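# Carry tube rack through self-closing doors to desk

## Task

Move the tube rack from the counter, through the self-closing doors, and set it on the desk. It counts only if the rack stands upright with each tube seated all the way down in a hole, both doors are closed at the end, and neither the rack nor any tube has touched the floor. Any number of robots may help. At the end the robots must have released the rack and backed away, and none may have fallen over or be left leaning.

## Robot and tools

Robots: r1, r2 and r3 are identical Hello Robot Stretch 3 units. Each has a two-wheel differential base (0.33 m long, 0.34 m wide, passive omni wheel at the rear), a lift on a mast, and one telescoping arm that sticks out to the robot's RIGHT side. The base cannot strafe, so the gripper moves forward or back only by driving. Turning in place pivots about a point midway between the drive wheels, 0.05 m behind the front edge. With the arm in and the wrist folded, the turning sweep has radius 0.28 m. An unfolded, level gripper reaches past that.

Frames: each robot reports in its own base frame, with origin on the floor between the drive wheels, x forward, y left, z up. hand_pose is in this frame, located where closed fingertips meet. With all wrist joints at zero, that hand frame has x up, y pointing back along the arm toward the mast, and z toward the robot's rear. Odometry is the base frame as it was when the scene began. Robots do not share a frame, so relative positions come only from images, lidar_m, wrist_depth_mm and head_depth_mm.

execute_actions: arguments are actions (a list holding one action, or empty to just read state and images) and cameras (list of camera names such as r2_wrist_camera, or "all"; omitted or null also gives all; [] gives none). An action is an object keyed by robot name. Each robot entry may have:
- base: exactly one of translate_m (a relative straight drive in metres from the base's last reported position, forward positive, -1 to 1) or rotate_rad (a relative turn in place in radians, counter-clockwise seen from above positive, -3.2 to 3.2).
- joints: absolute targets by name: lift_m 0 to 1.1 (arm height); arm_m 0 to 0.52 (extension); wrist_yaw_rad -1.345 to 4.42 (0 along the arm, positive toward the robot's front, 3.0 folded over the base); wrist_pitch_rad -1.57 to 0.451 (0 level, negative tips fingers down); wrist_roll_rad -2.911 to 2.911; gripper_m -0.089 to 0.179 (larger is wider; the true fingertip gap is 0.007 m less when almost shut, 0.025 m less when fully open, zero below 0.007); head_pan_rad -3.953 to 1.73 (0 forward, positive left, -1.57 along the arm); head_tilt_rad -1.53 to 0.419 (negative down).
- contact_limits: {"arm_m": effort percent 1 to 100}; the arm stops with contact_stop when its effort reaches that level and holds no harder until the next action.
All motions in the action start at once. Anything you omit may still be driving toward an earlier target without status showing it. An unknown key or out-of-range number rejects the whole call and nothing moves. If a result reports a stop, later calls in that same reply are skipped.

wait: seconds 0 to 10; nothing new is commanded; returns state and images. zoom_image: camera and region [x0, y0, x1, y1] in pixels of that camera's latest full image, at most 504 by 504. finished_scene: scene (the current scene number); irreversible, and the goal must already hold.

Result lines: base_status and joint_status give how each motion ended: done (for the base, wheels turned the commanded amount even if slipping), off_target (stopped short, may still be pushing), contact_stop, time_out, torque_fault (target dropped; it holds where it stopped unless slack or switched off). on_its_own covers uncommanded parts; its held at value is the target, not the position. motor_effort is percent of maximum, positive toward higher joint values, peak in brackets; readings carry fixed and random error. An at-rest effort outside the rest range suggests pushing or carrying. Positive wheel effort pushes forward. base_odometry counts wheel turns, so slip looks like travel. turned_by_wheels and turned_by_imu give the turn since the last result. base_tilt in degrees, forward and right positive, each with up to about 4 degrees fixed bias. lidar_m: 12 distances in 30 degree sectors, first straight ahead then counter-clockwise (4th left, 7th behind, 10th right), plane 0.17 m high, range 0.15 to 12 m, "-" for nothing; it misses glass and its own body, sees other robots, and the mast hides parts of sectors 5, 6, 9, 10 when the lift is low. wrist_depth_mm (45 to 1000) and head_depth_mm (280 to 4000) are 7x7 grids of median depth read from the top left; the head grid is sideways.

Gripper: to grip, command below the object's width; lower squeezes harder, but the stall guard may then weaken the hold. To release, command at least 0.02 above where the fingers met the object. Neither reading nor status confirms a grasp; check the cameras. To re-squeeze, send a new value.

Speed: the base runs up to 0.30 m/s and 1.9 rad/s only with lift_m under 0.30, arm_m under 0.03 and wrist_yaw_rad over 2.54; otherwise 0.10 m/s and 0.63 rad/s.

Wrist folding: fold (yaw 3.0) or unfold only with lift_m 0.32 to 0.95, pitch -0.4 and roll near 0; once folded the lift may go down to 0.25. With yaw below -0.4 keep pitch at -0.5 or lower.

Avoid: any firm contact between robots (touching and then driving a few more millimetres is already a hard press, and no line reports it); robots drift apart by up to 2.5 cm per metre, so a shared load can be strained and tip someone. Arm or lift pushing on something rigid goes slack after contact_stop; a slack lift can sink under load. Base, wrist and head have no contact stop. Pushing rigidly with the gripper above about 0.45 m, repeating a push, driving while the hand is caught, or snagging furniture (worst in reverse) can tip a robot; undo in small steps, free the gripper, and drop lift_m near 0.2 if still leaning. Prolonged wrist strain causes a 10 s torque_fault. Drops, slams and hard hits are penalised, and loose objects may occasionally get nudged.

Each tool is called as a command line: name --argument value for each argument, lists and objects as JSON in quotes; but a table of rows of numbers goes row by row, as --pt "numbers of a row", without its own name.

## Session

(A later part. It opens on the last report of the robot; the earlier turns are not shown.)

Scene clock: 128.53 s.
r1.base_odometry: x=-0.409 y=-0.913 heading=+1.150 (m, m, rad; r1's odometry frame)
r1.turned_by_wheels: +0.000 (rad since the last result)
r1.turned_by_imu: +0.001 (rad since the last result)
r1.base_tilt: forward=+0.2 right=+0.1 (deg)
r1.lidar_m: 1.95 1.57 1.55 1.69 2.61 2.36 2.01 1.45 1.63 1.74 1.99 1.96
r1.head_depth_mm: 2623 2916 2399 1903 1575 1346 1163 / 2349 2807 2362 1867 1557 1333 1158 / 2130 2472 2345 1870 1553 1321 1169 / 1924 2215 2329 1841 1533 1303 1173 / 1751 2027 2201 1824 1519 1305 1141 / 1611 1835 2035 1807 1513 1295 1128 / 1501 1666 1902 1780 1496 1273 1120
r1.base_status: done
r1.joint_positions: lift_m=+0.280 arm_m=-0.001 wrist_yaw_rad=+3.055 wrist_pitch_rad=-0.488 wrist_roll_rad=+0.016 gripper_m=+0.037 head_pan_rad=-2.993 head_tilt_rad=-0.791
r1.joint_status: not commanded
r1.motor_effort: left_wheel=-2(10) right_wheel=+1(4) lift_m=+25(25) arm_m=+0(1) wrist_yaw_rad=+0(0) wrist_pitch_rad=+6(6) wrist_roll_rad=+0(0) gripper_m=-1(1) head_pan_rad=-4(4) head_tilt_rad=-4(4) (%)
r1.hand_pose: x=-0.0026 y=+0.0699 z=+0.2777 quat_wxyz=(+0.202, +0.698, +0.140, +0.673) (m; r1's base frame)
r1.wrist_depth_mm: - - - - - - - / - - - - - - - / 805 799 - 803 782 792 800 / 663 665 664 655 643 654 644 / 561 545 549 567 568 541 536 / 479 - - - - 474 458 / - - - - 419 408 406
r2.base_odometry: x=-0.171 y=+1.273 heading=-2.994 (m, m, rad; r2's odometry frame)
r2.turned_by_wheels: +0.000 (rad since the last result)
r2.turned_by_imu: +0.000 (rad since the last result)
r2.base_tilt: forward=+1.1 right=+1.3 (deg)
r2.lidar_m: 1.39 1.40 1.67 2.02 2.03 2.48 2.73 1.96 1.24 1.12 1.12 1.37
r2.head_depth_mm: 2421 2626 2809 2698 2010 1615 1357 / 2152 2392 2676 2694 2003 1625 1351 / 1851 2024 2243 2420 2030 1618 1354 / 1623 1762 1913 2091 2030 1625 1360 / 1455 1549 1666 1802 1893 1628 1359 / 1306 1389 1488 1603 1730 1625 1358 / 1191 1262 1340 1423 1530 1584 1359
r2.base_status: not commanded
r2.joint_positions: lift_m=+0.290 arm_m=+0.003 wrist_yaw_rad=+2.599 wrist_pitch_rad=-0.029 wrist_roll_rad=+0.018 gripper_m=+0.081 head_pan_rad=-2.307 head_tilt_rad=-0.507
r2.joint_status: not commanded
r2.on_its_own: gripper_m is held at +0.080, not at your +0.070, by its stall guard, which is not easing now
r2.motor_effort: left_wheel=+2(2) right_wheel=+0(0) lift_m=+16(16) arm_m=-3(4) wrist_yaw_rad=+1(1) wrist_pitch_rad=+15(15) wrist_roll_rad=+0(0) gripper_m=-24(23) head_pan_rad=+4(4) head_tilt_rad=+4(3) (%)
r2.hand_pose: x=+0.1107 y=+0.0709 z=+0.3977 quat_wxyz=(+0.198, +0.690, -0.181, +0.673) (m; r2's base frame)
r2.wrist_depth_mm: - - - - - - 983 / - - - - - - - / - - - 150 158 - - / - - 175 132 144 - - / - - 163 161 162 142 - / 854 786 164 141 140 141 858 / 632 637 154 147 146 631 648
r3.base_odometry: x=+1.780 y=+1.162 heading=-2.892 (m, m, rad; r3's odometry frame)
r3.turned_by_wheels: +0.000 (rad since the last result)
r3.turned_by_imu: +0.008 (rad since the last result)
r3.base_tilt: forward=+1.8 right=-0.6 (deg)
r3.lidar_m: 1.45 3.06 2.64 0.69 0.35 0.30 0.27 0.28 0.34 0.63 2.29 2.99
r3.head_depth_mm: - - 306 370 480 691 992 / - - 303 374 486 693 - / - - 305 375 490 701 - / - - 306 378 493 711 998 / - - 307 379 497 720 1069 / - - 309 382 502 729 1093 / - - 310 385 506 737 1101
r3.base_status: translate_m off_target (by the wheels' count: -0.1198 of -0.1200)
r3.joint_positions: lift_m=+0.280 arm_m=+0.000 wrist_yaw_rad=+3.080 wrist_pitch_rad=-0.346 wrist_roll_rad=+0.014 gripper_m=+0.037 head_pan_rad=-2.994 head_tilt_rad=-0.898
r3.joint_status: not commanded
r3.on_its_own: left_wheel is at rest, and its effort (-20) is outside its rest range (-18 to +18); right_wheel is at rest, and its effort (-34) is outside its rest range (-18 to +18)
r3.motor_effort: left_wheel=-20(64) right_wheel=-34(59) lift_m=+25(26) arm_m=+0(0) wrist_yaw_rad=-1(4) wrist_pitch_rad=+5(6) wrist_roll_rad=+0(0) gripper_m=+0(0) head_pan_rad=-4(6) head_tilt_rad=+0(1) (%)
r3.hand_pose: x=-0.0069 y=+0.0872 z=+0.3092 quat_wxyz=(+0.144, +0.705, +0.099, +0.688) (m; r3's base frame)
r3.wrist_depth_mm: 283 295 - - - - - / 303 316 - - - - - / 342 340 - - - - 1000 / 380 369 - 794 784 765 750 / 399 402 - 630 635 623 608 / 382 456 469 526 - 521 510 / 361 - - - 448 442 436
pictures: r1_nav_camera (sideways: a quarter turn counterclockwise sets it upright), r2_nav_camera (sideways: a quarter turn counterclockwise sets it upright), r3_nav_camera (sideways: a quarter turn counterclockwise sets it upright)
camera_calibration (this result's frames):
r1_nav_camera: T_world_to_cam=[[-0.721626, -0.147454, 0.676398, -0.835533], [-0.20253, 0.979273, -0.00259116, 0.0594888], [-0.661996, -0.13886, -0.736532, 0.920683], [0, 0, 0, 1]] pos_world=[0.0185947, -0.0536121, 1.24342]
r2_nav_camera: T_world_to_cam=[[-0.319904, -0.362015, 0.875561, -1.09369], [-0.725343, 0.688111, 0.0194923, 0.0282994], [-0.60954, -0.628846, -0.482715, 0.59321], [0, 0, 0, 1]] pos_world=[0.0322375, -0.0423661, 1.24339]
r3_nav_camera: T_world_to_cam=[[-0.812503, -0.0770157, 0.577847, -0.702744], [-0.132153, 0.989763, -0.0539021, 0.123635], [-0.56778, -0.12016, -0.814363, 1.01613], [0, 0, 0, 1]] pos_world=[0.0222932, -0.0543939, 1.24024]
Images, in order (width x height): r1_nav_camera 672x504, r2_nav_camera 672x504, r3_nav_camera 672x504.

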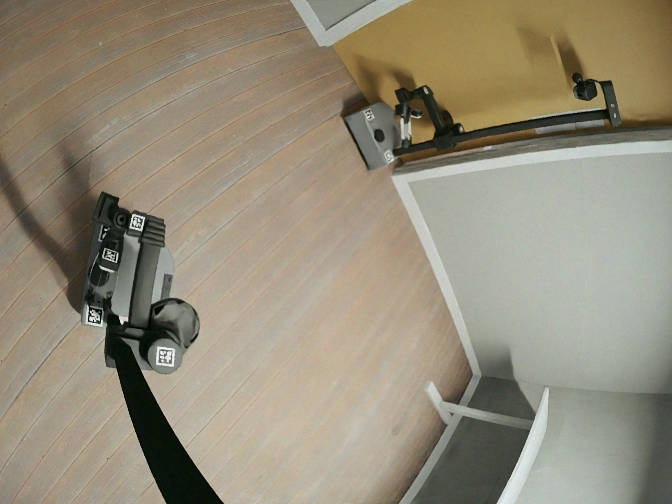

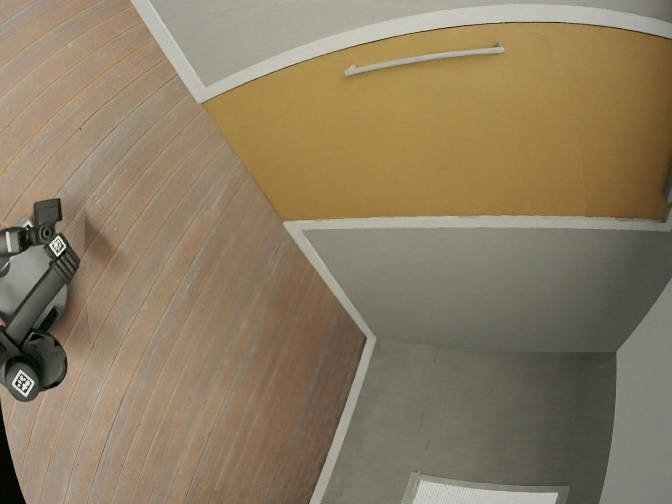

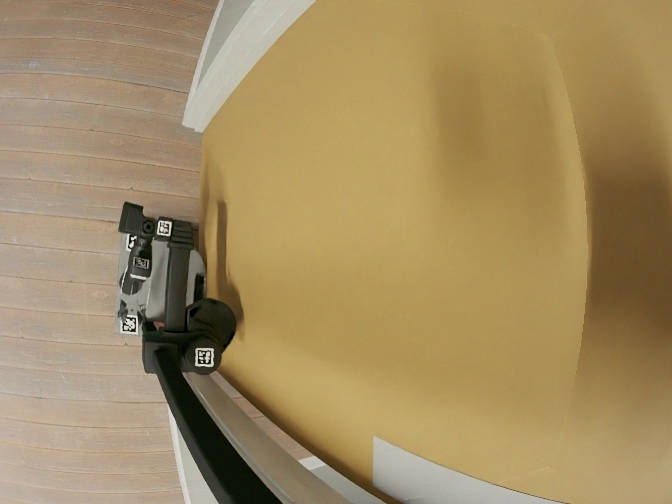

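execute_actions --actions '[{"r3":{"base":{"translate_m":-0.25}}}]' --cameras '["r3_nav_camera","r1_nav_camera"]'

Scene clock: 134.67 s.
r1.base_odometry: x=-0.409 y=-0.913 heading=+1.150 (m, m, rad; r1's odometry frame)
r1.turned_by_wheels: +0.000 (rad since the last result)
r1.turned_by_imu: +0.001 (rad since the last result)
r1.base_tilt: forward=+0.2 right=+0.2 (deg)
r1.lidar_m: 1.95 1.57 1.55 1.69 2.60 2.37 2.01 1.68 1.63 1.74 1.98 1.96
r1.head_depth_mm: 2660 2895 2391 1884 1565 1335 1170 / 2350 2772 2354 1873 1560 1324 1156 / 2115 2473 2321 1867 1548 1318 1183 / 1918 2229 2300 1830 1529 1313 1166 / 1750 1999 2179 1837 1519 1300 1135 / 1623 1831 2070 1804 1508 1294 1127 / 1517 1672 1902 1769 1495 1289 1120
r1.base_status: not commanded
r1.joint_positions: lift_m=+0.280 arm_m=-0.001 wrist_yaw_rad=+3.055 wrist_pitch_rad=-0.488 wrist_roll_rad=+0.016 gripper_m=+0.037 head_pan_rad=-2.993 head_tilt_rad=-0.791
r1.joint_status: not commanded
r1.motor_effort: left_wheel=-2(1) right_wheel=+1(2) lift_m=+25(25) arm_m=+0(1) wrist_yaw_rad=+0(0) wrist_pitch_rad=+6(6) wrist_roll_rad=-1(1) gripper_m=-1(0) head_pan_rad=-4(4) head_tilt_rad=-5(4) (%)
r1.hand_pose: x=-0.0026 y=+0.0699 z=+0.2777 quat_wxyz=(+0.202, +0.698, +0.140, +0.673) (m; r1's base frame)
r1.wrist_depth_mm: - - - - - - - / - - - - - - - / 805 828 - 827 797 791 802 / 656 662 650 651 646 640 648 / 555 553 540 561 555 540 550 / 482 - - - - 469 469 / - - - - 409 416 413
r2.base_odometry: x=-0.171 y=+1.273 heading=-2.994 (m, m, rad; r2's odometry frame)
r2.turned_by_wheels: +0.000 (rad since the last result)
r2.turned_by_imu: +0.000 (rad since the last result)
r2.base_tilt: forward=+1.1 right=+1.3 (deg)
r2.lidar_m: 1.39 1.39 1.67 2.02 2.03 2.48 2.73 1.95 1.24 1.11 1.12 1.36
r2.head_depth_mm: 2427 2630 2811 2648 2014 1617 1354 / 2160 2388 2659 2684 2012 1618 1363 / 1857 2015 2232 2401 2036 1621 1362 / 1630 1757 1917 2092 2028 1623 1349 / 1449 1547 1677 1811 1890 1627 1363 / 1307 1390 1490 1601 1726 1624 1362 / 1193 1264 1339 1429 1530 1580 1352
r2.base_status: not commanded
r2.joint_positions: lift_m=+0.290 arm_m=+0.003 wrist_yaw_rad=+2.599 wrist_pitch_rad=-0.029 wrist_roll_rad=+0.018 gripper_m=+0.081 head_pan_rad=-2.307 head_tilt_rad=-0.507
r2.joint_status: not commanded
r2.on_its_own: gripper_m is held at +0.080, not at your +0.070, by its stall guard, which is not easing now
r2.motor_effort: left_wheel=+2(1) right_wheel=+0(0) lift_m=+16(16) arm_m=-3(4) wrist_yaw_rad=+1(2) wrist_pitch_rad=+15(15) wrist_roll_rad=+0(0) gripper_m=-23(23) head_pan_rad=+4(5) head_tilt_rad=+4(4) (%)
r2.hand_pose: x=+0.1107 y=+0.0709 z=+0.3977 quat_wxyz=(+0.198, +0.690, -0.181, +0.673) (m; r2's base frame)
r2.wrist_depth_mm: - - - - - - 997 / - - - - - - - / - - - 150 158 - - / - - 175 132 143 - - / - - 163 162 162 142 - / 827 772 163 140 140 141 886 / 641 642 154 146 147 630 648
r3.base_odometry: x=+2.022 y=+1.224 heading=-2.892 (m, m, rad; r3's odometry frame)
r3.turned_by_wheels: +0.000 (rad since the last result)
r3.turned_by_imu: +0.054 (rad since the last result)
r3.base_tilt: forward=+1.8 right=-0.8 (deg)
r3.lidar_m: 1.68 3.34 0.31 0.29 0.91 0.36 0.27 0.26 0.28 0.39 2.32 3.15
r3.head_depth_mm: - 298 356 455 629 1217 1128 / - 293 340 427 576 879 - / - 287 324 403 533 774 - / - - 310 382 497 711 992 / - - 302 363 464 648 930 / - - 295 345 437 596 891 / - - 291 329 412 549 827
r3.base_status: translate_m off_target (by the wheels' count: -0.2498 of -0.2500)
r3.joint_positions: lift_m=+0.280 arm_m=+0.000 wrist_yaw_rad=+3.080 wrist_pitch_rad=-0.346 wrist_roll_rad=+0.014 gripper_m=+0.037 head_pan_rad=-2.994 head_tilt_rad=-0.898
r3.joint_status: not commanded
r3.on_its_own: left_wheel is at rest, and its effort (-20) is outside its rest range (-18 to +18); right_wheel is at rest, and its effort (-25) is outside its rest range (-18 to +18)
r3.motor_effort: left_wheel=-20(36) right_wheel=-25(54) lift_m=+26(26) arm_m=+0(0) wrist_yaw_rad=-1(0) wrist_pitch_rad=+5(5) wrist_roll_rad=+0(0) gripper_m=+0(0) head_pan_rad=-4(3) head_tilt_rad=+0(1) (%)
r3.hand_pose: x=-0.0069 y=+0.0872 z=+0.3092 quat_wxyz=(+0.144, +0.705, +0.099, +0.688) (m; r3's base frame)
r3.wrist_depth_mm: 797 819 840 310 320 - - / 858 870 884 334 345 - - / 931 942 953 363 384 - 989 / 813 802 - 403 698 766 745 / 657 641 - 431 616 616 613 / 543 532 529 483 - 511 512 / 463 - - - 446 446 441
pictures: r1_nav_camera (sideways: a quarter turn counterclockwise sets it upright), r3_nav_camera (sideways: a quarter turn counterclockwise sets it upright)
camera_calibration (this result's frames):
r1_nav_camera: T_world_to_cam=[[-0.721626, -0.147454, 0.676398, -0.835533], [-0.202529, 0.979273, -0.00259116, 0.0594888], [-0.661996, -0.13886, -0.736532, 0.920683], [0, 0, 0, 1]] pos_world=[0.0185947, -0.0536121, 1.24342]
r3_nav_camera: T_world_to_cam=[[-0.812503, -0.0770157, 0.577847, -0.702744], [-0.132153, 0.989763, -0.0539021, 0.123635], [-0.56778, -0.12016, -0.814363, 1.01613], [0, 0, 0, 1]] pos_world=[0.0222933, -0.0543939, 1.24024]
Images, in order (width x height): r1_nav_camera 672x504, r3_nav_camera 672x504.

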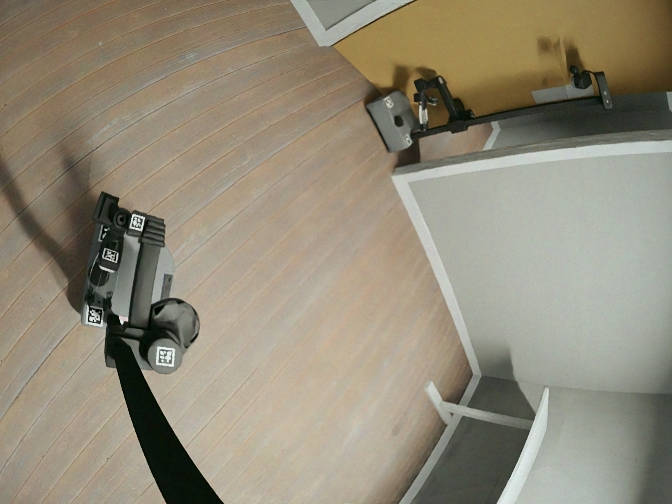

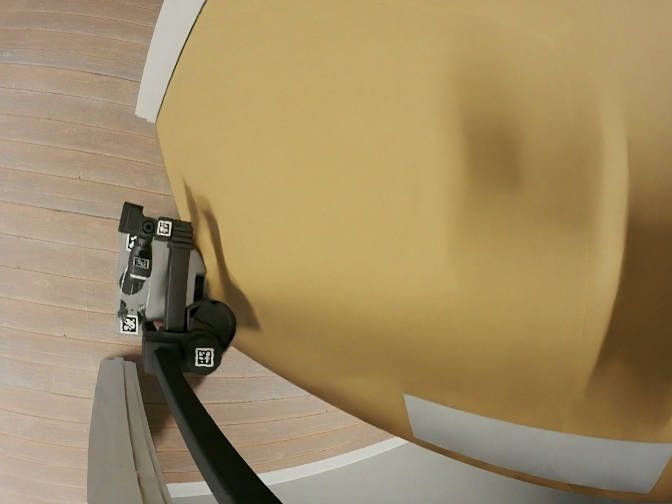

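execute_actions --actions '[{"r3":{"base":{"translate_m":-0.35},"joints":{"head_pan_rad":-2.6}},"r1":{"base":{"translate_m":-0.42}}}]' --cameras '["r3_nav_camera"]'

execute_actions --actions '[{"r3":{"base":{"translate_m":-0.35},"joints":{"head_pan_rad":-3.0,"head_tilt_rad":-0.7}},"r1":{"base":{"rotate_rad":0.72}}}]' --cameras '["r3_nav_camera","r1_nav_camera"]'

Scene clock: 144.57 s.
r1.base_odometry: x=-0.580 y=-1.296 heading=+1.150 (m, m, rad; r1's odometry frame)
r1.turned_by_wheels: +0.000 (rad since the last result)
r1.turned_by_imu: +0.002 (rad since the last result)
r1.base_tilt: forward=+0.1 right=+0.2 (deg)
r1.lidar_m: 2.27 1.83 1.81 1.98 2.08 2.13 1.69 1.35 1.59 1.49 2.25 2.29
r1.head_depth_mm: 2238 2557 2409 1891 1570 1346 1163 / 1982 2344 2369 1886 1555 1335 1153 / 1764 2068 2246 1849 1549 1323 1172 / 1596 1857 2137 1850 1534 1319 1162 / 1468 1671 1944 1838 1518 1303 1140 / 1355 1535 1735 1823 1509 1298 1137 / 1261 1405 1596 1724 1493 1280 1121
r1.base_status: done
r1.joint_positions: lift_m=+0.280 arm_m=-0.001 wrist_yaw_rad=+3.055 wrist_pitch_rad=-0.488 wrist_roll_rad=+0.016 gripper_m=+0.037 head_pan_rad=-2.993 head_tilt_rad=-0.791
r1.joint_status: not commanded
r1.motor_effort: left_wheel=-1(10) right_wheel=+1(4) lift_m=+25(25) arm_m=+1(1) wrist_yaw_rad=-1(1) wrist_pitch_rad=+6(6) wrist_roll_rad=+0(1) gripper_m=+0(0) head_pan_rad=-4(4) head_tilt_rad=-4(4) (%)
r1.hand_pose: x=-0.0026 y=+0.0699 z=+0.2777 quat_wxyz=(+0.202, +0.698, +0.140, +0.673) (m; r1's base frame)
r1.wrist_depth_mm: - - - - - - - / - - - - - - - / 825 798 - 809 810 794 809 / 657 652 646 649 661 645 642 / 565 556 545 561 563 547 549 / 479 - - - - 469 464 / - - - - 414 418 409
r2.base_odometry: x=-0.171 y=+1.273 heading=-2.994 (m, m, rad; r2's odometry frame)
r2.turned_by_wheels: +0.000 (rad since the last result)
r2.turned_by_imu: +0.000 (rad since the last result)
r2.base_tilt: forward=+1.2 right=+1.4 (deg)
r2.lidar_m: 1.39 1.39 1.68 2.02 2.04 2.47 2.73 1.95 1.24 1.12 1.12 1.37
r2.head_depth_mm: 2427 2630 2823 2659 2015 1619 1355 / 2146 2374 2653 2673 2020 1620 1355 / 1855 2022 2238 2410 2018 1625 1360 / 1630 1750 1909 2097 2030 1631 1354 / 1449 1552 1660 1809 1895 1625 1362 / 1307 1386 1490 1599 1720 1629 1362 / 1194 1258 1338 1427 1521 1585 1359
r2.base_status: not commanded
r2.joint_positions: lift_m=+0.290 arm_m=+0.003 wrist_yaw_rad=+2.599 wrist_pitch_rad=-0.029 wrist_roll_rad=+0.018 gripper_m=+0.081 head_pan_rad=-2.307 head_tilt_rad=-0.507
r2.joint_status: not commanded
r2.on_its_own: gripper_m is held at +0.080, not at your +0.070, by its stall guard, which is not easing now
r2.motor_effort: left_wheel=+2(1) right_wheel=+0(0) lift_m=+16(16) arm_m=-3(4) wrist_yaw_rad=+1(1) wrist_pitch_rad=+15(15) wrist_roll_rad=+0(0) gripper_m=-23(23) head_pan_rad=+4(5) head_tilt_rad=+2(3) (%)
r2.hand_pose: x=+0.1107 y=+0.0709 z=+0.3977 quat_wxyz=(+0.198, +0.690, -0.181, +0.673) (m; r2's base frame)
r2.wrist_depth_mm: - - - - - - 984 / - - - - - - - / - - - 150 157 - - / - - 175 132 143 - - / - - 162 162 161 141 - / 830 794 163 141 140 141 867 / 657 641 153 147 147 629 644
r3.base_odometry: x=+2.361 y=+1.310 heading=-2.892 (m, m, rad; r3's odometry frame)
r3.turned_by_wheels: +0.000 (rad since the last result)
r3.turned_by_imu: -0.002 (rad since the last result)
r3.base_tilt: forward=+1.7 right=-0.7 (deg)
r3.lidar_m: 1.75 0.44 0.45 0.88 0.92 1.25 0.30 0.24 0.24 0.26 0.40 3.16
r3.head_depth_mm: - - 324 416 1351 1264 1136 / - - 309 388 527 872 1162 / - - 301 365 485 722 1074 / - - 293 343 447 642 906 / - - - 324 415 577 817 / - - - 310 387 525 815 / - - - 300 363 482 715
r3.base_status: done
r3.joint_positions: lift_m=+0.280 arm_m=+0.000 wrist_yaw_rad=+3.080 wrist_pitch_rad=-0.346 wrist_roll_rad=+0.014 gripper_m=+0.037 head_pan_rad=-2.607 head_tilt_rad=-0.898
r3.joint_status: all done
r3.motor_effort: left_wheel=-14(36) right_wheel=-7(45) lift_m=+26(25) arm_m=-1(0) wrist_yaw_rad=+1(0) wrist_pitch_rad=+6(6) wrist_roll_rad=+0(0) gripper_m=+0(0) head_pan_rad=+4(38) head_tilt_rad=+0(1) (%)
r3.hand_pose: x=-0.0069 y=+0.0872 z=+0.3092 quat_wxyz=(+0.144, +0.705, +0.099, +0.688) (m; r3's base frame)
r3.wrist_depth_mm: 819 812 830 835 865 563 379 / 856 863 883 914 902 573 383 / 919 926 927 948 914 583 401 / 830 809 - 779 774 588 426 / 651 643 - 628 642 563 471 / 540 533 534 522 - 516 505 / 459 - - - 450 440 441
pictures: r3_nav_camera (sideways: a quarter turn counterclockwise sets it upright)
camera_calibration (this result's frames):
r3_nav_camera: T_world_to_cam=[[-0.723185, -0.37828, 0.577848, -0.70329], [-0.496301, 0.866475, -0.0539022, 0.125856], [-0.480301, -0.325768, -0.814363, 1.01559], [0, 0, 0, 1]] pos_world=[0.0416436, -0.0442444, 1.24024]
Images, in order (width x height): r3_nav_camera 672x504.

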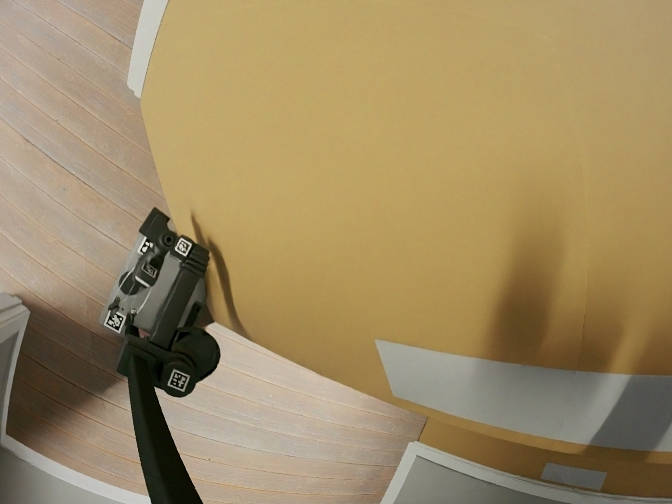

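Scene clock: 147.53 s.
r1.base_odometry: x=-0.580 y=-1.296 heading=+1.870 (m, m, rad; r1's odometry frame)
r1.turned_by_wheels: +0.720 (rad since the last result)
r1.turned_by_imu: +0.713 (rad since the last result)
r1.base_tilt: forward=+0.2 right=+0.1 (deg)
r1.lidar_m: 1.81 1.82 2.20 2.08 2.40 1.49 1.35 1.49 1.63 2.29 2.30 2.02
r1.head_depth_mm: 1168 1329 1565 1783 1578 1338 1164 / 1162 1324 1557 1765 1563 1333 1157 / 3240 2682 1615 1780 1543 1314 1176 / 3216 2844 2283 1842 1534 1305 1165 / 3316 2329 2250 1828 1511 1299 1134 / 1793 2001 2123 1802 1499 1288 1128 / 1559 1728 1914 1782 1491 1282 1118
r1.base_status: done
r1.joint_positions: lift_m=+0.280 arm_m=-0.001 wrist_yaw_rad=+3.055 wrist_pitch_rad=-0.488 wrist_roll_rad=+0.016 gripper_m=+0.037 head_pan_rad=-2.993 head_tilt_rad=-0.791
r1.joint_status: not commanded
r1.motor_effort: left_wheel=-2(9) right_wheel=+2(5) lift_m=+25(25) arm_m=+0(0) wrist_yaw_rad=+0(0) wrist_pitch_rad=+6(6) wrist_roll_rad=+0(1) gripper_m=-1(0) head_pan_rad=-4(4) head_tilt_rad=-5(4) (%)
r1.hand_pose: x=-0.0026 y=+0.0699 z=+0.2777 quat_wxyz=(+0.202, +0.698, +0.140, +0.673) (m; r1's base frame)
r1.wrist_depth_mm: - - - - - - - / - - - - - - - / 816 824 - 820 812 791 801 / 653 644 656 656 651 634 655 / 549 550 555 568 567 539 545 / 478 - - - - 470 469 / - - - - 411 410 413
r2.base_odometry: x=-0.171 y=+1.273 heading=-2.994 (m, m, rad; r2's odometry frame)
r2.turned_by_wheels: +0.000 (rad since the last result)
r2.turned_by_imu: +0.000 (rad since the last result)
r2.base_tilt: forward=+1.1 right=+1.3 (deg)
r2.lidar_m: 1.39 1.40 1.68 2.02 2.03 2.48 2.73 1.96 1.24 1.11 1.12 1.37
r2.head_depth_mm: 2433 2618 2818 2648 2026 1619 1354 / 2154 2375 2678 2672 2010 1633 1365 / 1843 2021 2230 2411 2021 1623 1354 / 1618 1756 1925 2093 2022 1630 1357 / 1450 1548 1678 1797 1900 1626 1364 / 1307 1388 1497 1597 1722 1635 1369 / 1194 1264 1334 1432 1524 1587 1361
r2.base_status: not commanded
r2.joint_positions: lift_m=+0.290 arm_m=+0.003 wrist_yaw_rad=+2.599 wrist_pitch_rad=-0.029 wrist_roll_rad=+0.018 gripper_m=+0.081 head_pan_rad=-2.307 head_tilt_rad=-0.507
r2.joint_status: not commanded
r2.on_its_own: gripper_m is held at +0.080, not at your +0.070, by its stall guard, which is not easing now
r2.motor_effort: left_wheel=+1(2) right_wheel=+0(0) lift_m=+16(16) arm_m=-4(4) wrist_yaw_rad=+1(2) wrist_pitch_rad=+15(15) wrist_roll_rad=+0(0) gripper_m=-23(24) head_pan_rad=+5(5) head_tilt_rad=+4(3) (%)
r2.hand_pose: x=+0.1107 y=+0.0709 z=+0.3977 quat_wxyz=(+0.198, +0.690, -0.181, +0.673) (m; r2's base frame)
r2.wrist_depth_mm: - - - - - - 997 / - - - - - - - / - - - 150 158 - - / - - 175 132 143 - - / - - 163 162 161 142 - / 832 776 163 141 140 141 849 / 646 644 153 147 148 639 656
r3.base_odometry: x=+2.701 y=+1.396 heading=-2.893 (m, m, rad; r3's odometry frame)
r3.turned_by_wheels: +0.000 (rad since the last result)
r3.turned_by_imu: -0.002 (rad since the last result)
r3.base_tilt: forward=+1.7 right=-0.8 (deg)
r3.lidar_m: 2.08 0.73 0.92 0.88 0.91 1.24 1.55 1.64 0.20 0.21 0.27 0.65
r3.head_depth_mm: 1354 1492 1660 1857 1659 1397 1190 / 1372 1534 1753 1943 1638 1388 1202 / 1406 1560 1784 1972 1646 1386 1195 / 1428 1590 1811 1978 1657 1387 1194 / 1452 1629 1866 2020 1659 1399 1200 / 1438 1597 1813 1960 1647 1395 1198 / 1422 1608 1846 2014 1664 1395 1199
r3.base_status: done
r3.joint_positions: lift_m=+0.280 arm_m=+0.000 wrist_yaw_rad=+3.080 wrist_pitch_rad=-0.346 wrist_roll_rad=+0.014 gripper_m=+0.037 head_pan_rad=-2.994 head_tilt_rad=-0.703
r3.joint_status: all done
r3.motor_effort: left_wheel=-8(28) right_wheel=+8(20) lift_m=+26(26) arm_m=+0(0) wrist_yaw_rad=+0(0) wrist_pitch_rad=+6(6) wrist_roll_rad=+0(0) gripper_m=+0(0) head_pan_rad=-4(36) head_tilt_rad=+2(18) (%)
r3.hand_pose: x=-0.0069 y=+0.0872 z=+0.3092 quat_wxyz=(+0.144, +0.705, +0.099, +0.688) (m; r3's base frame)
r3.wrist_depth_mm: 790 822 829 840 855 880 788 / 848 878 891 923 917 939 792 / 911 932 938 975 961 988 793 / 824 807 - 782 768 766 721 / 648 636 - 631 638 613 609 / 535 537 535 524 - 517 509 / 463 - - - 444 438 439
pictures: r1_nav_camera (sideways: a quarter turn counterclockwise sets it upright), r3_nav_camera (sideways: a quarter turn counterclockwise sets it upright)
camera_calibration (this result's frames):
r1_nav_camera: T_world_to_cam=[[-0.721706, -0.147262, 0.676354, -0.835476], [-0.202261, 0.979328, -0.00259443, 0.0594914], [-0.661991, -0.138672, -0.736572, 0.920735], [0, 0, 0, 1]] pos_world=[0.0185834, -0.053615, 1.24342]
r3_nav_camera: T_world_to_cam=[[-0.686112, -0.0589269, 0.725106, -0.895396], [-0.143686, 0.988057, -0.0556632, 0.126012], [-0.713166, -0.142379, -0.686384, 0.850589], [0, 0, 0, 1]] pos_world=[0.0103761, -0.0561635, 1.2401]
Images, in order (width x height): r1_nav_camera 672x504, r3_nav_camera 672x504.

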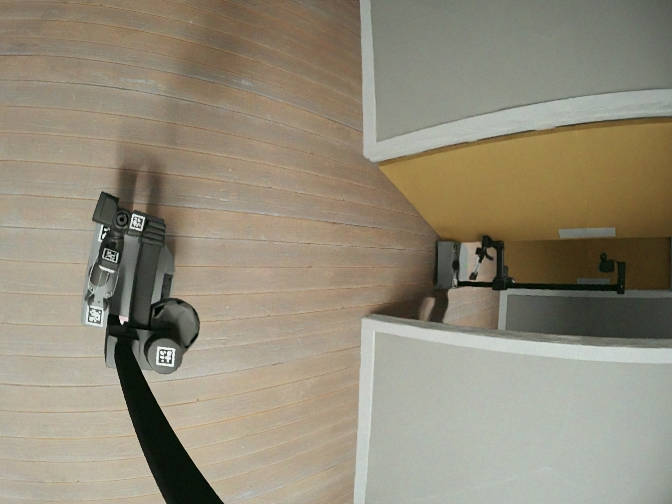

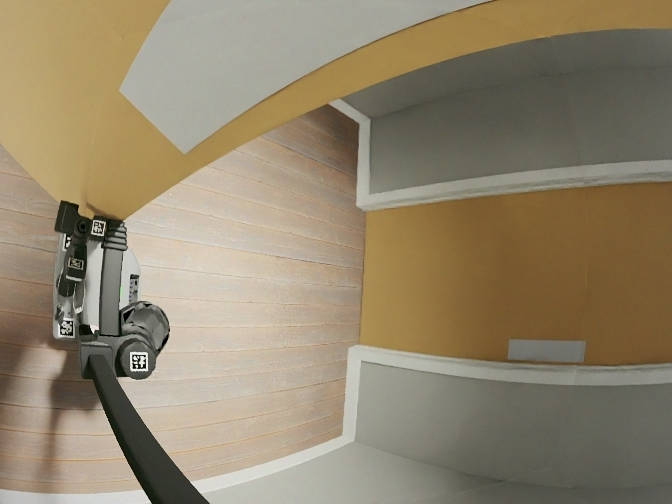

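execute_actions --actions '[{"r3":{"base":{"translate_m":-0.3}},"r1":{"base":{"translate_m":-0.3}}}]' --cameras '["r3_nav_camera"]'

execute_actions --actions '[{"r3":{"base":{"translate_m":-0.95}},"r1":{"base":{"translate_m":-0.4}}}]' --cameras '["r3_nav_camera","r1_nav_camera"]'

Scene clock: 156.03 s.
r1.base_odometry: x=-0.492 y=-1.583 heading=+1.870 (m, m, rad; r1's odometry frame)
r1.turned_by_wheels: +0.000 (rad since the last result)
r1.turned_by_imu: +0.002 (rad since the last result)
r1.base_tilt: forward=+0.2 right=+0.1 (deg)
r1.lidar_m: 2.10 2.11 2.56 2.12 1.86 1.16 1.06 1.30 1.27 2.35 2.36 2.35
r1.head_depth_mm: 897 1028 1199 1429 1574 1339 1166 / 887 1028 1195 1431 1551 1325 1162 / 2909 1139 1227 1423 1533 1321 1176 / 2974 2916 2296 1831 1528 1308 1166 / 1459 1653 1918 1819 1509 1298 1138 / 1328 1518 1731 1799 1508 1285 1130 / 1234 1377 1565 1734 1483 1282 1122
r1.base_status: done
r1.joint_positions: lift_m=+0.280 arm_m=-0.001 wrist_yaw_rad=+3.055 wrist_pitch_rad=-0.488 wrist_roll_rad=+0.016 gripper_m=+0.037 head_pan_rad=-2.993 head_tilt_rad=-0.791
r1.joint_status: not commanded
r1.motor_effort: left_wheel=-2(13) right_wheel=+1(4) lift_m=+25(25) arm_m=+0(1) wrist_yaw_rad=+0(0) wrist_pitch_rad=+6(6) wrist_roll_rad=-1(0) gripper_m=+0(0) head_pan_rad=-4(4) head_tilt_rad=-4(4) (%)
r1.hand_pose: x=-0.0026 y=+0.0699 z=+0.2777 quat_wxyz=(+0.202, +0.698, +0.140, +0.673) (m; r1's base frame)
r1.wrist_depth_mm: - - - - - - - / - - - - - - - / 823 820 - 828 809 806 801 / 644 658 648 647 641 654 648 / 553 553 542 562 561 544 543 / 482 - - - - 471 465 / - - - - 413 411 411
r2.base_odometry: x=-0.171 y=+1.273 heading=-2.994 (m, m, rad; r2's odometry frame)
r2.turned_by_wheels: +0.000 (rad since the last result)
r2.turned_by_imu: +0.000 (rad since the last result)
r2.base_tilt: forward=+1.1 right=+1.4 (deg)
r2.lidar_m: 1.39 1.40 1.68 2.02 2.03 2.47 2.73 1.97 1.24 1.12 1.12 1.37
r2.head_depth_mm: 2419 2633 2855 2655 2016 1619 1358 / 2145 2394 2668 2689 2020 1623 1364 / 1847 2021 2239 2435 2024 1623 1353 / 1624 1759 1912 2089 2030 1629 1358 / 1452 1552 1672 1811 1900 1638 1361 / 1302 1389 1493 1592 1727 1635 1352 / 1192 1262 1340 1429 1531 1598 1362
r2.base_status: not commanded
r2.joint_positions: lift_m=+0.290 arm_m=+0.003 wrist_yaw_rad=+2.599 wrist_pitch_rad=-0.029 wrist_roll_rad=+0.018 gripper_m=+0.081 head_pan_rad=-2.307 head_tilt_rad=-0.507
r2.joint_status: not commanded
r2.on_its_own: gripper_m is held at +0.080, not at your +0.070, by its stall guard, which is not easing now
r2.motor_effort: left_wheel=+1(1) right_wheel=+0(0) lift_m=+16(16) arm_m=-4(4) wrist_yaw_rad=+1(1) wrist_pitch_rad=+15(15) wrist_roll_rad=+0(0) gripper_m=-23(24) head_pan_rad=+5(5) head_tilt_rad=+3(4) (%)
r2.hand_pose: x=+0.1107 y=+0.0709 z=+0.3977 quat_wxyz=(+0.198, +0.690, -0.181, +0.673) (m; r2's base frame)
r2.wrist_depth_mm: - - - - - - 993 / - - - - - - - / - - - 151 159 - - / - - 174 132 143 - - / - - 163 162 161 141 - / 830 778 163 140 140 141 876 / 647 639 153 147 147 639 640
r3.base_odometry: x=+2.991 y=+1.470 heading=-2.893 (m, m, rad; r3's odometry frame)
r3.turned_by_wheels: +0.000 (rad since the last result)
r3.turned_by_imu: +0.021 (rad since the last result)
r3.base_tilt: forward=+1.8 right=-0.7 (deg)
r3.lidar_m: 0.38 1.01 0.91 0.88 0.92 1.27 1.27 1.37 1.24 1.20 1.25 0.58
r3.head_depth_mm: 1096 1220 1381 1542 1622 1379 1195 / 1119 1251 1410 1632 1647 1397 1190 / 1141 1278 1452 1670 1665 1399 1198 / 1160 1305 1492 1727 1651 1396 1204 / 1178 1335 1508 1772 1635 1387 1202 / 1204 1334 1502 1732 1664 1383 1199 / 1165 1304 1496 1753 1651 1399 1198
r3.base_status: done
r3.joint_positions: lift_m=+0.280 arm_m=+0.000 wrist_yaw_rad=+3.082 wrist_pitch_rad=-0.346 wrist_roll_rad=+0.014 gripper_m=+0.037 head_pan_rad=-2.994 head_tilt_rad=-0.702
r3.joint_status: not commanded
r3.motor_effort: left_wheel=+0(17) right_wheel=+2(56) lift_m=+26(26) arm_m=+1(2) wrist_yaw_rad=-2(40) wrist_pitch_rad=+6(6) wrist_roll_rad=+0(0) gripper_m=+0(0) head_pan_rad=-5(4) head_tilt_rad=+1(1) (%)
r3.hand_pose: x=-0.0073 y=+0.0872 z=+0.3091 quat_wxyz=(+0.144, +0.704, +0.100, +0.688) (m; r3's base frame)
r3.wrist_depth_mm: 819 836 838 847 864 875 889 / 861 898 897 916 921 922 960 / 931 958 965 965 957 977 988 / 821 802 - 790 764 764 748 / 638 651 - 625 642 617 608 / 544 533 529 526 - 517 506 / 461 - - - 445 440 439
pictures: r3_nav_camera (sideways: a quarter turn counterclockwise sets it upright)
camera_calibration (this result's frames):
r3_nav_camera: T_world_to_cam=[[-0.685692, -0.0587898, 0.725514, -0.89593], [-0.143613, 0.988067, -0.0556654, 0.126014], [-0.713584, -0.142363, -0.685952, 0.85003], [0, 0, 0, 1]] pos_world=[0.0103338, -0.0561694, 1.24011]
Images, in order (width x height): r3_nav_camera 672x504.

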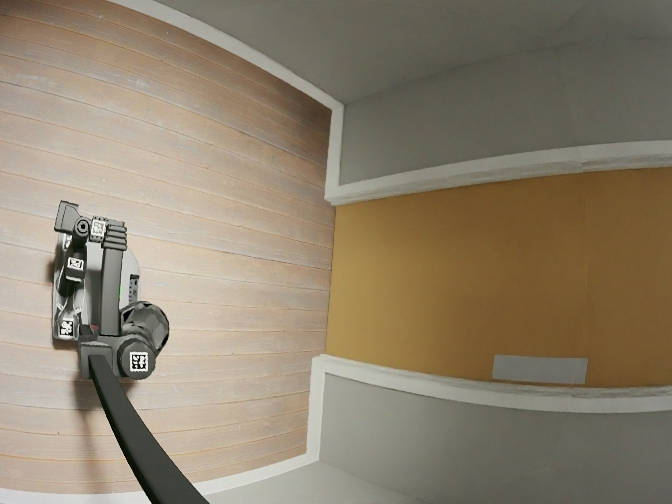

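Scene clock: 160.90 s.
r1.base_odometry: x=-0.374 y=-1.965 heading=+1.869 (m, m, rad; r1's odometry frame)
r1.turned_by_wheels: +0.000 (rad since the last result)
r1.turned_by_imu: +0.002 (rad since the last result)
r1.base_tilt: forward=+0.2 right=+0.1 (deg)
r1.lidar_m: 2.49 2.51 2.22 1.88 1.17 0.73 0.65 0.74 0.90 1.51 2.44 2.79
r1.head_depth_mm: 551 628 733 880 1096 1296 1165 / 537 614 730 871 1088 1302 1156 / 603 672 747 875 1085 1284 1180 / 621 709 825 990 1181 1287 1169 / 619 708 822 982 1216 1297 1143 / 619 706 819 981 1220 1294 1134 / 617 703 816 976 1207 1279 1118
r1.base_status: done
r1.joint_positions: lift_m=+0.280 arm_m=-0.001 wrist_yaw_rad=+3.055 wrist_pitch_rad=-0.488 wrist_roll_rad=+0.016 gripper_m=+0.037 head_pan_rad=-2.993 head_tilt_rad=-0.791
r1.joint_status: not commanded
r1.motor_effort: left_wheel=-1(11) right_wheel=+2(4) lift_m=+25(25) arm_m=+0(1) wrist_yaw_rad=+0(1) wrist_pitch_rad=+6(6) wrist_roll_rad=-1(0) gripper_m=+0(1) head_pan_rad=-4(4) head_tilt_rad=-4(4) (%)
r1.hand_pose: x=-0.0026 y=+0.0699 z=+0.2777 quat_wxyz=(+0.202, +0.698, +0.140, +0.673) (m; r1's base frame)
r1.wrist_depth_mm: - - - - - - - / - - - - - - - / 810 797 - 793 802 803 803 / 673 647 647 653 645 641 656 / 554 553 543 575 564 544 543 / 481 - - - - 475 471 / - - - - 411 410 410
r2.base_odometry: x=-0.171 y=+1.273 heading=-2.994 (m, m, rad; r2's odometry frame)
r2.turned_by_wheels: +0.000 (rad since the last result)
r2.turned_by_imu: +0.000 (rad since the last result)
r2.base_tilt: forward=+1.1 right=+1.3 (deg)
r2.lidar_m: 1.39 1.40 1.68 2.02 2.04 2.48 2.73 1.96 1.24 1.12 1.12 1.37
r2.head_depth_mm: 2426 2627 2804 2688 2012 1614 1360 / 2150 2380 2676 2682 2021 1619 1353 / 1861 2019 2240 2411 2027 1634 1364 / 1626 1762 1912 2115 2013 1624 1359 / 1452 1551 1668 1811 1889 1629 1356 / 1309 1393 1490 1604 1729 1644 1360 / 1194 1269 1337 1422 1530 1588 1362
r2.base_status: not commanded
r2.joint_positions: lift_m=+0.290 arm_m=+0.003 wrist_yaw_rad=+2.599 wrist_pitch_rad=-0.029 wrist_roll_rad=+0.018 gripper_m=+0.081 head_pan_rad=-2.307 head_tilt_rad=-0.507
r2.joint_status: not commanded
r2.on_its_own: gripper_m is held at +0.080, not at your +0.070, by its stall guard, which is not easing now
r2.motor_effort: left_wheel=+2(2) right_wheel=+0(0) lift_m=+16(16) arm_m=-3(3) wrist_yaw_rad=+2(0) wrist_pitch_rad=+15(15) wrist_roll_rad=+0(0) gripper_m=-23(24) head_pan_rad=+4(4) head_tilt_rad=+3(4) (%)
r2.hand_pose: x=+0.1107 y=+0.0709 z=+0.3977 quat_wxyz=(+0.198, +0.690, -0.181, +0.673) (m; r2's base frame)
r2.wrist_depth_mm: - - - - - - 990 / - - - - - - - / - - - 150 157 - - / - - 175 132 143 - - / - - 163 162 162 141 - / 833 781 163 141 140 141 871 / 642 640 154 147 147 639 657
r3.base_odometry: x=+3.912 y=+1.704 heading=-2.893 (m, m, rad; r3's odometry frame)
r3.turned_by_wheels: +0.000 (rad since the last result)
r3.turned_by_imu: -0.004 (rad since the last result)
r3.base_tilt: forward=+1.7 right=-0.7 (deg)
r3.lidar_m: 1.92 1.26 0.93 0.90 0.41 0.39 0.38 0.39 0.54 1.19 1.24 1.71
r3.head_depth_mm: 290 320 360 413 485 585 741 / 293 326 369 424 498 608 775 / 297 333 377 434 515 630 819 / 303 340 386 448 530 654 855 / 308 347 396 459 548 683 901 / 314 354 406 473 568 711 951 / 321 362 415 486 588 743 1015
r3.base_status: done
r3.joint_positions: lift_m=+0.280 arm_m=+0.000 wrist_yaw_rad=+3.081 wrist_pitch_rad=-0.346 wrist_roll_rad=+0.014 gripper_m=+0.037 head_pan_rad=-2.994 head_tilt_rad=-0.702
r3.joint_status: not commanded
r3.motor_effort: left_wheel=+0(9) right_wheel=+1(6) lift_m=+26(26) arm_m=+0(0) wrist_yaw_rad=-1(2) wrist_pitch_rad=+6(6) wrist_roll_rad=+0(0) gripper_m=+0(0) head_pan_rad=-4(4) head_tilt_rad=+1(1) (%)
r3.hand_pose: x=-0.0072 y=+0.0872 z=+0.3091 quat_wxyz=(+0.144, +0.704, +0.100, +0.688) (m; r3's base frame)
r3.wrist_depth_mm: 380 495 844 857 872 879 883 / 354 523 928 928 932 958 968 / 357 521 966 963 967 988 973 / 377 544 - 784 774 760 753 / 400 511 - 625 647 617 607 / 436 499 530 529 - 517 511 / 448 - - - 443 448 436
pictures: r1_nav_camera (sideways: a quarter turn counterclockwise sets it upright), r3_nav_camera (sideways: a quarter turn counterclockwise sets it upright)
camera_calibration (this result's frames):
r1_nav_camera: T_world_to_cam=[[-0.721749, -0.147268, 0.676306, -0.835413], [-0.20226, 0.979328, -0.00259806, 0.0594961], [-0.661943, -0.138665, -0.736616, 0.920792], [0, 0, 0, 1]] pos_world=[0.0185872, -0.0536145, 1.24342]
r3_nav_camera: T_world_to_cam=[[-0.685692, -0.0587898, 0.725514, -0.89593], [-0.143613, 0.988067, -0.0556654, 0.126014], [-0.713584, -0.142363, -0.685952, 0.85003], [0, 0, 0, 1]] pos_world=[0.0103338, -0.0561694, 1.24011]
Images, in order (width x height): r1_nav_camera 672x504, r3_nav_camera 672x504.

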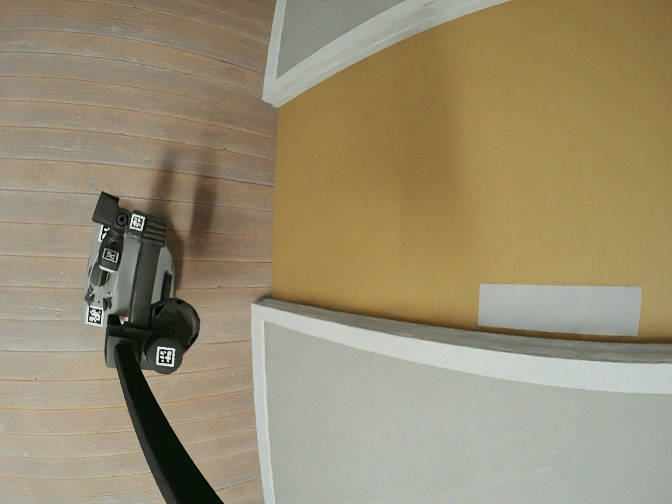

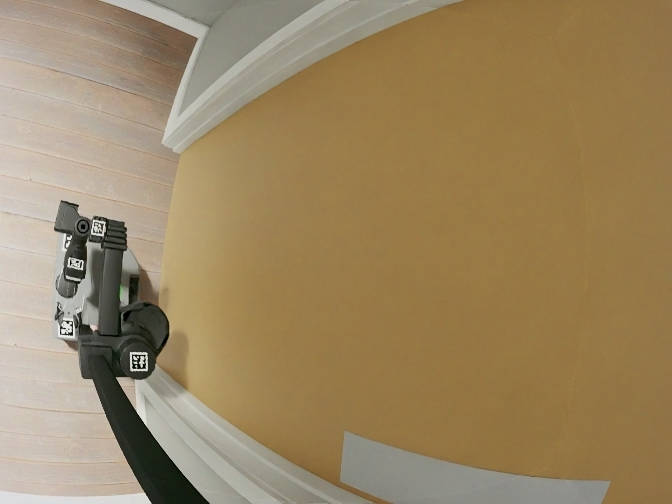

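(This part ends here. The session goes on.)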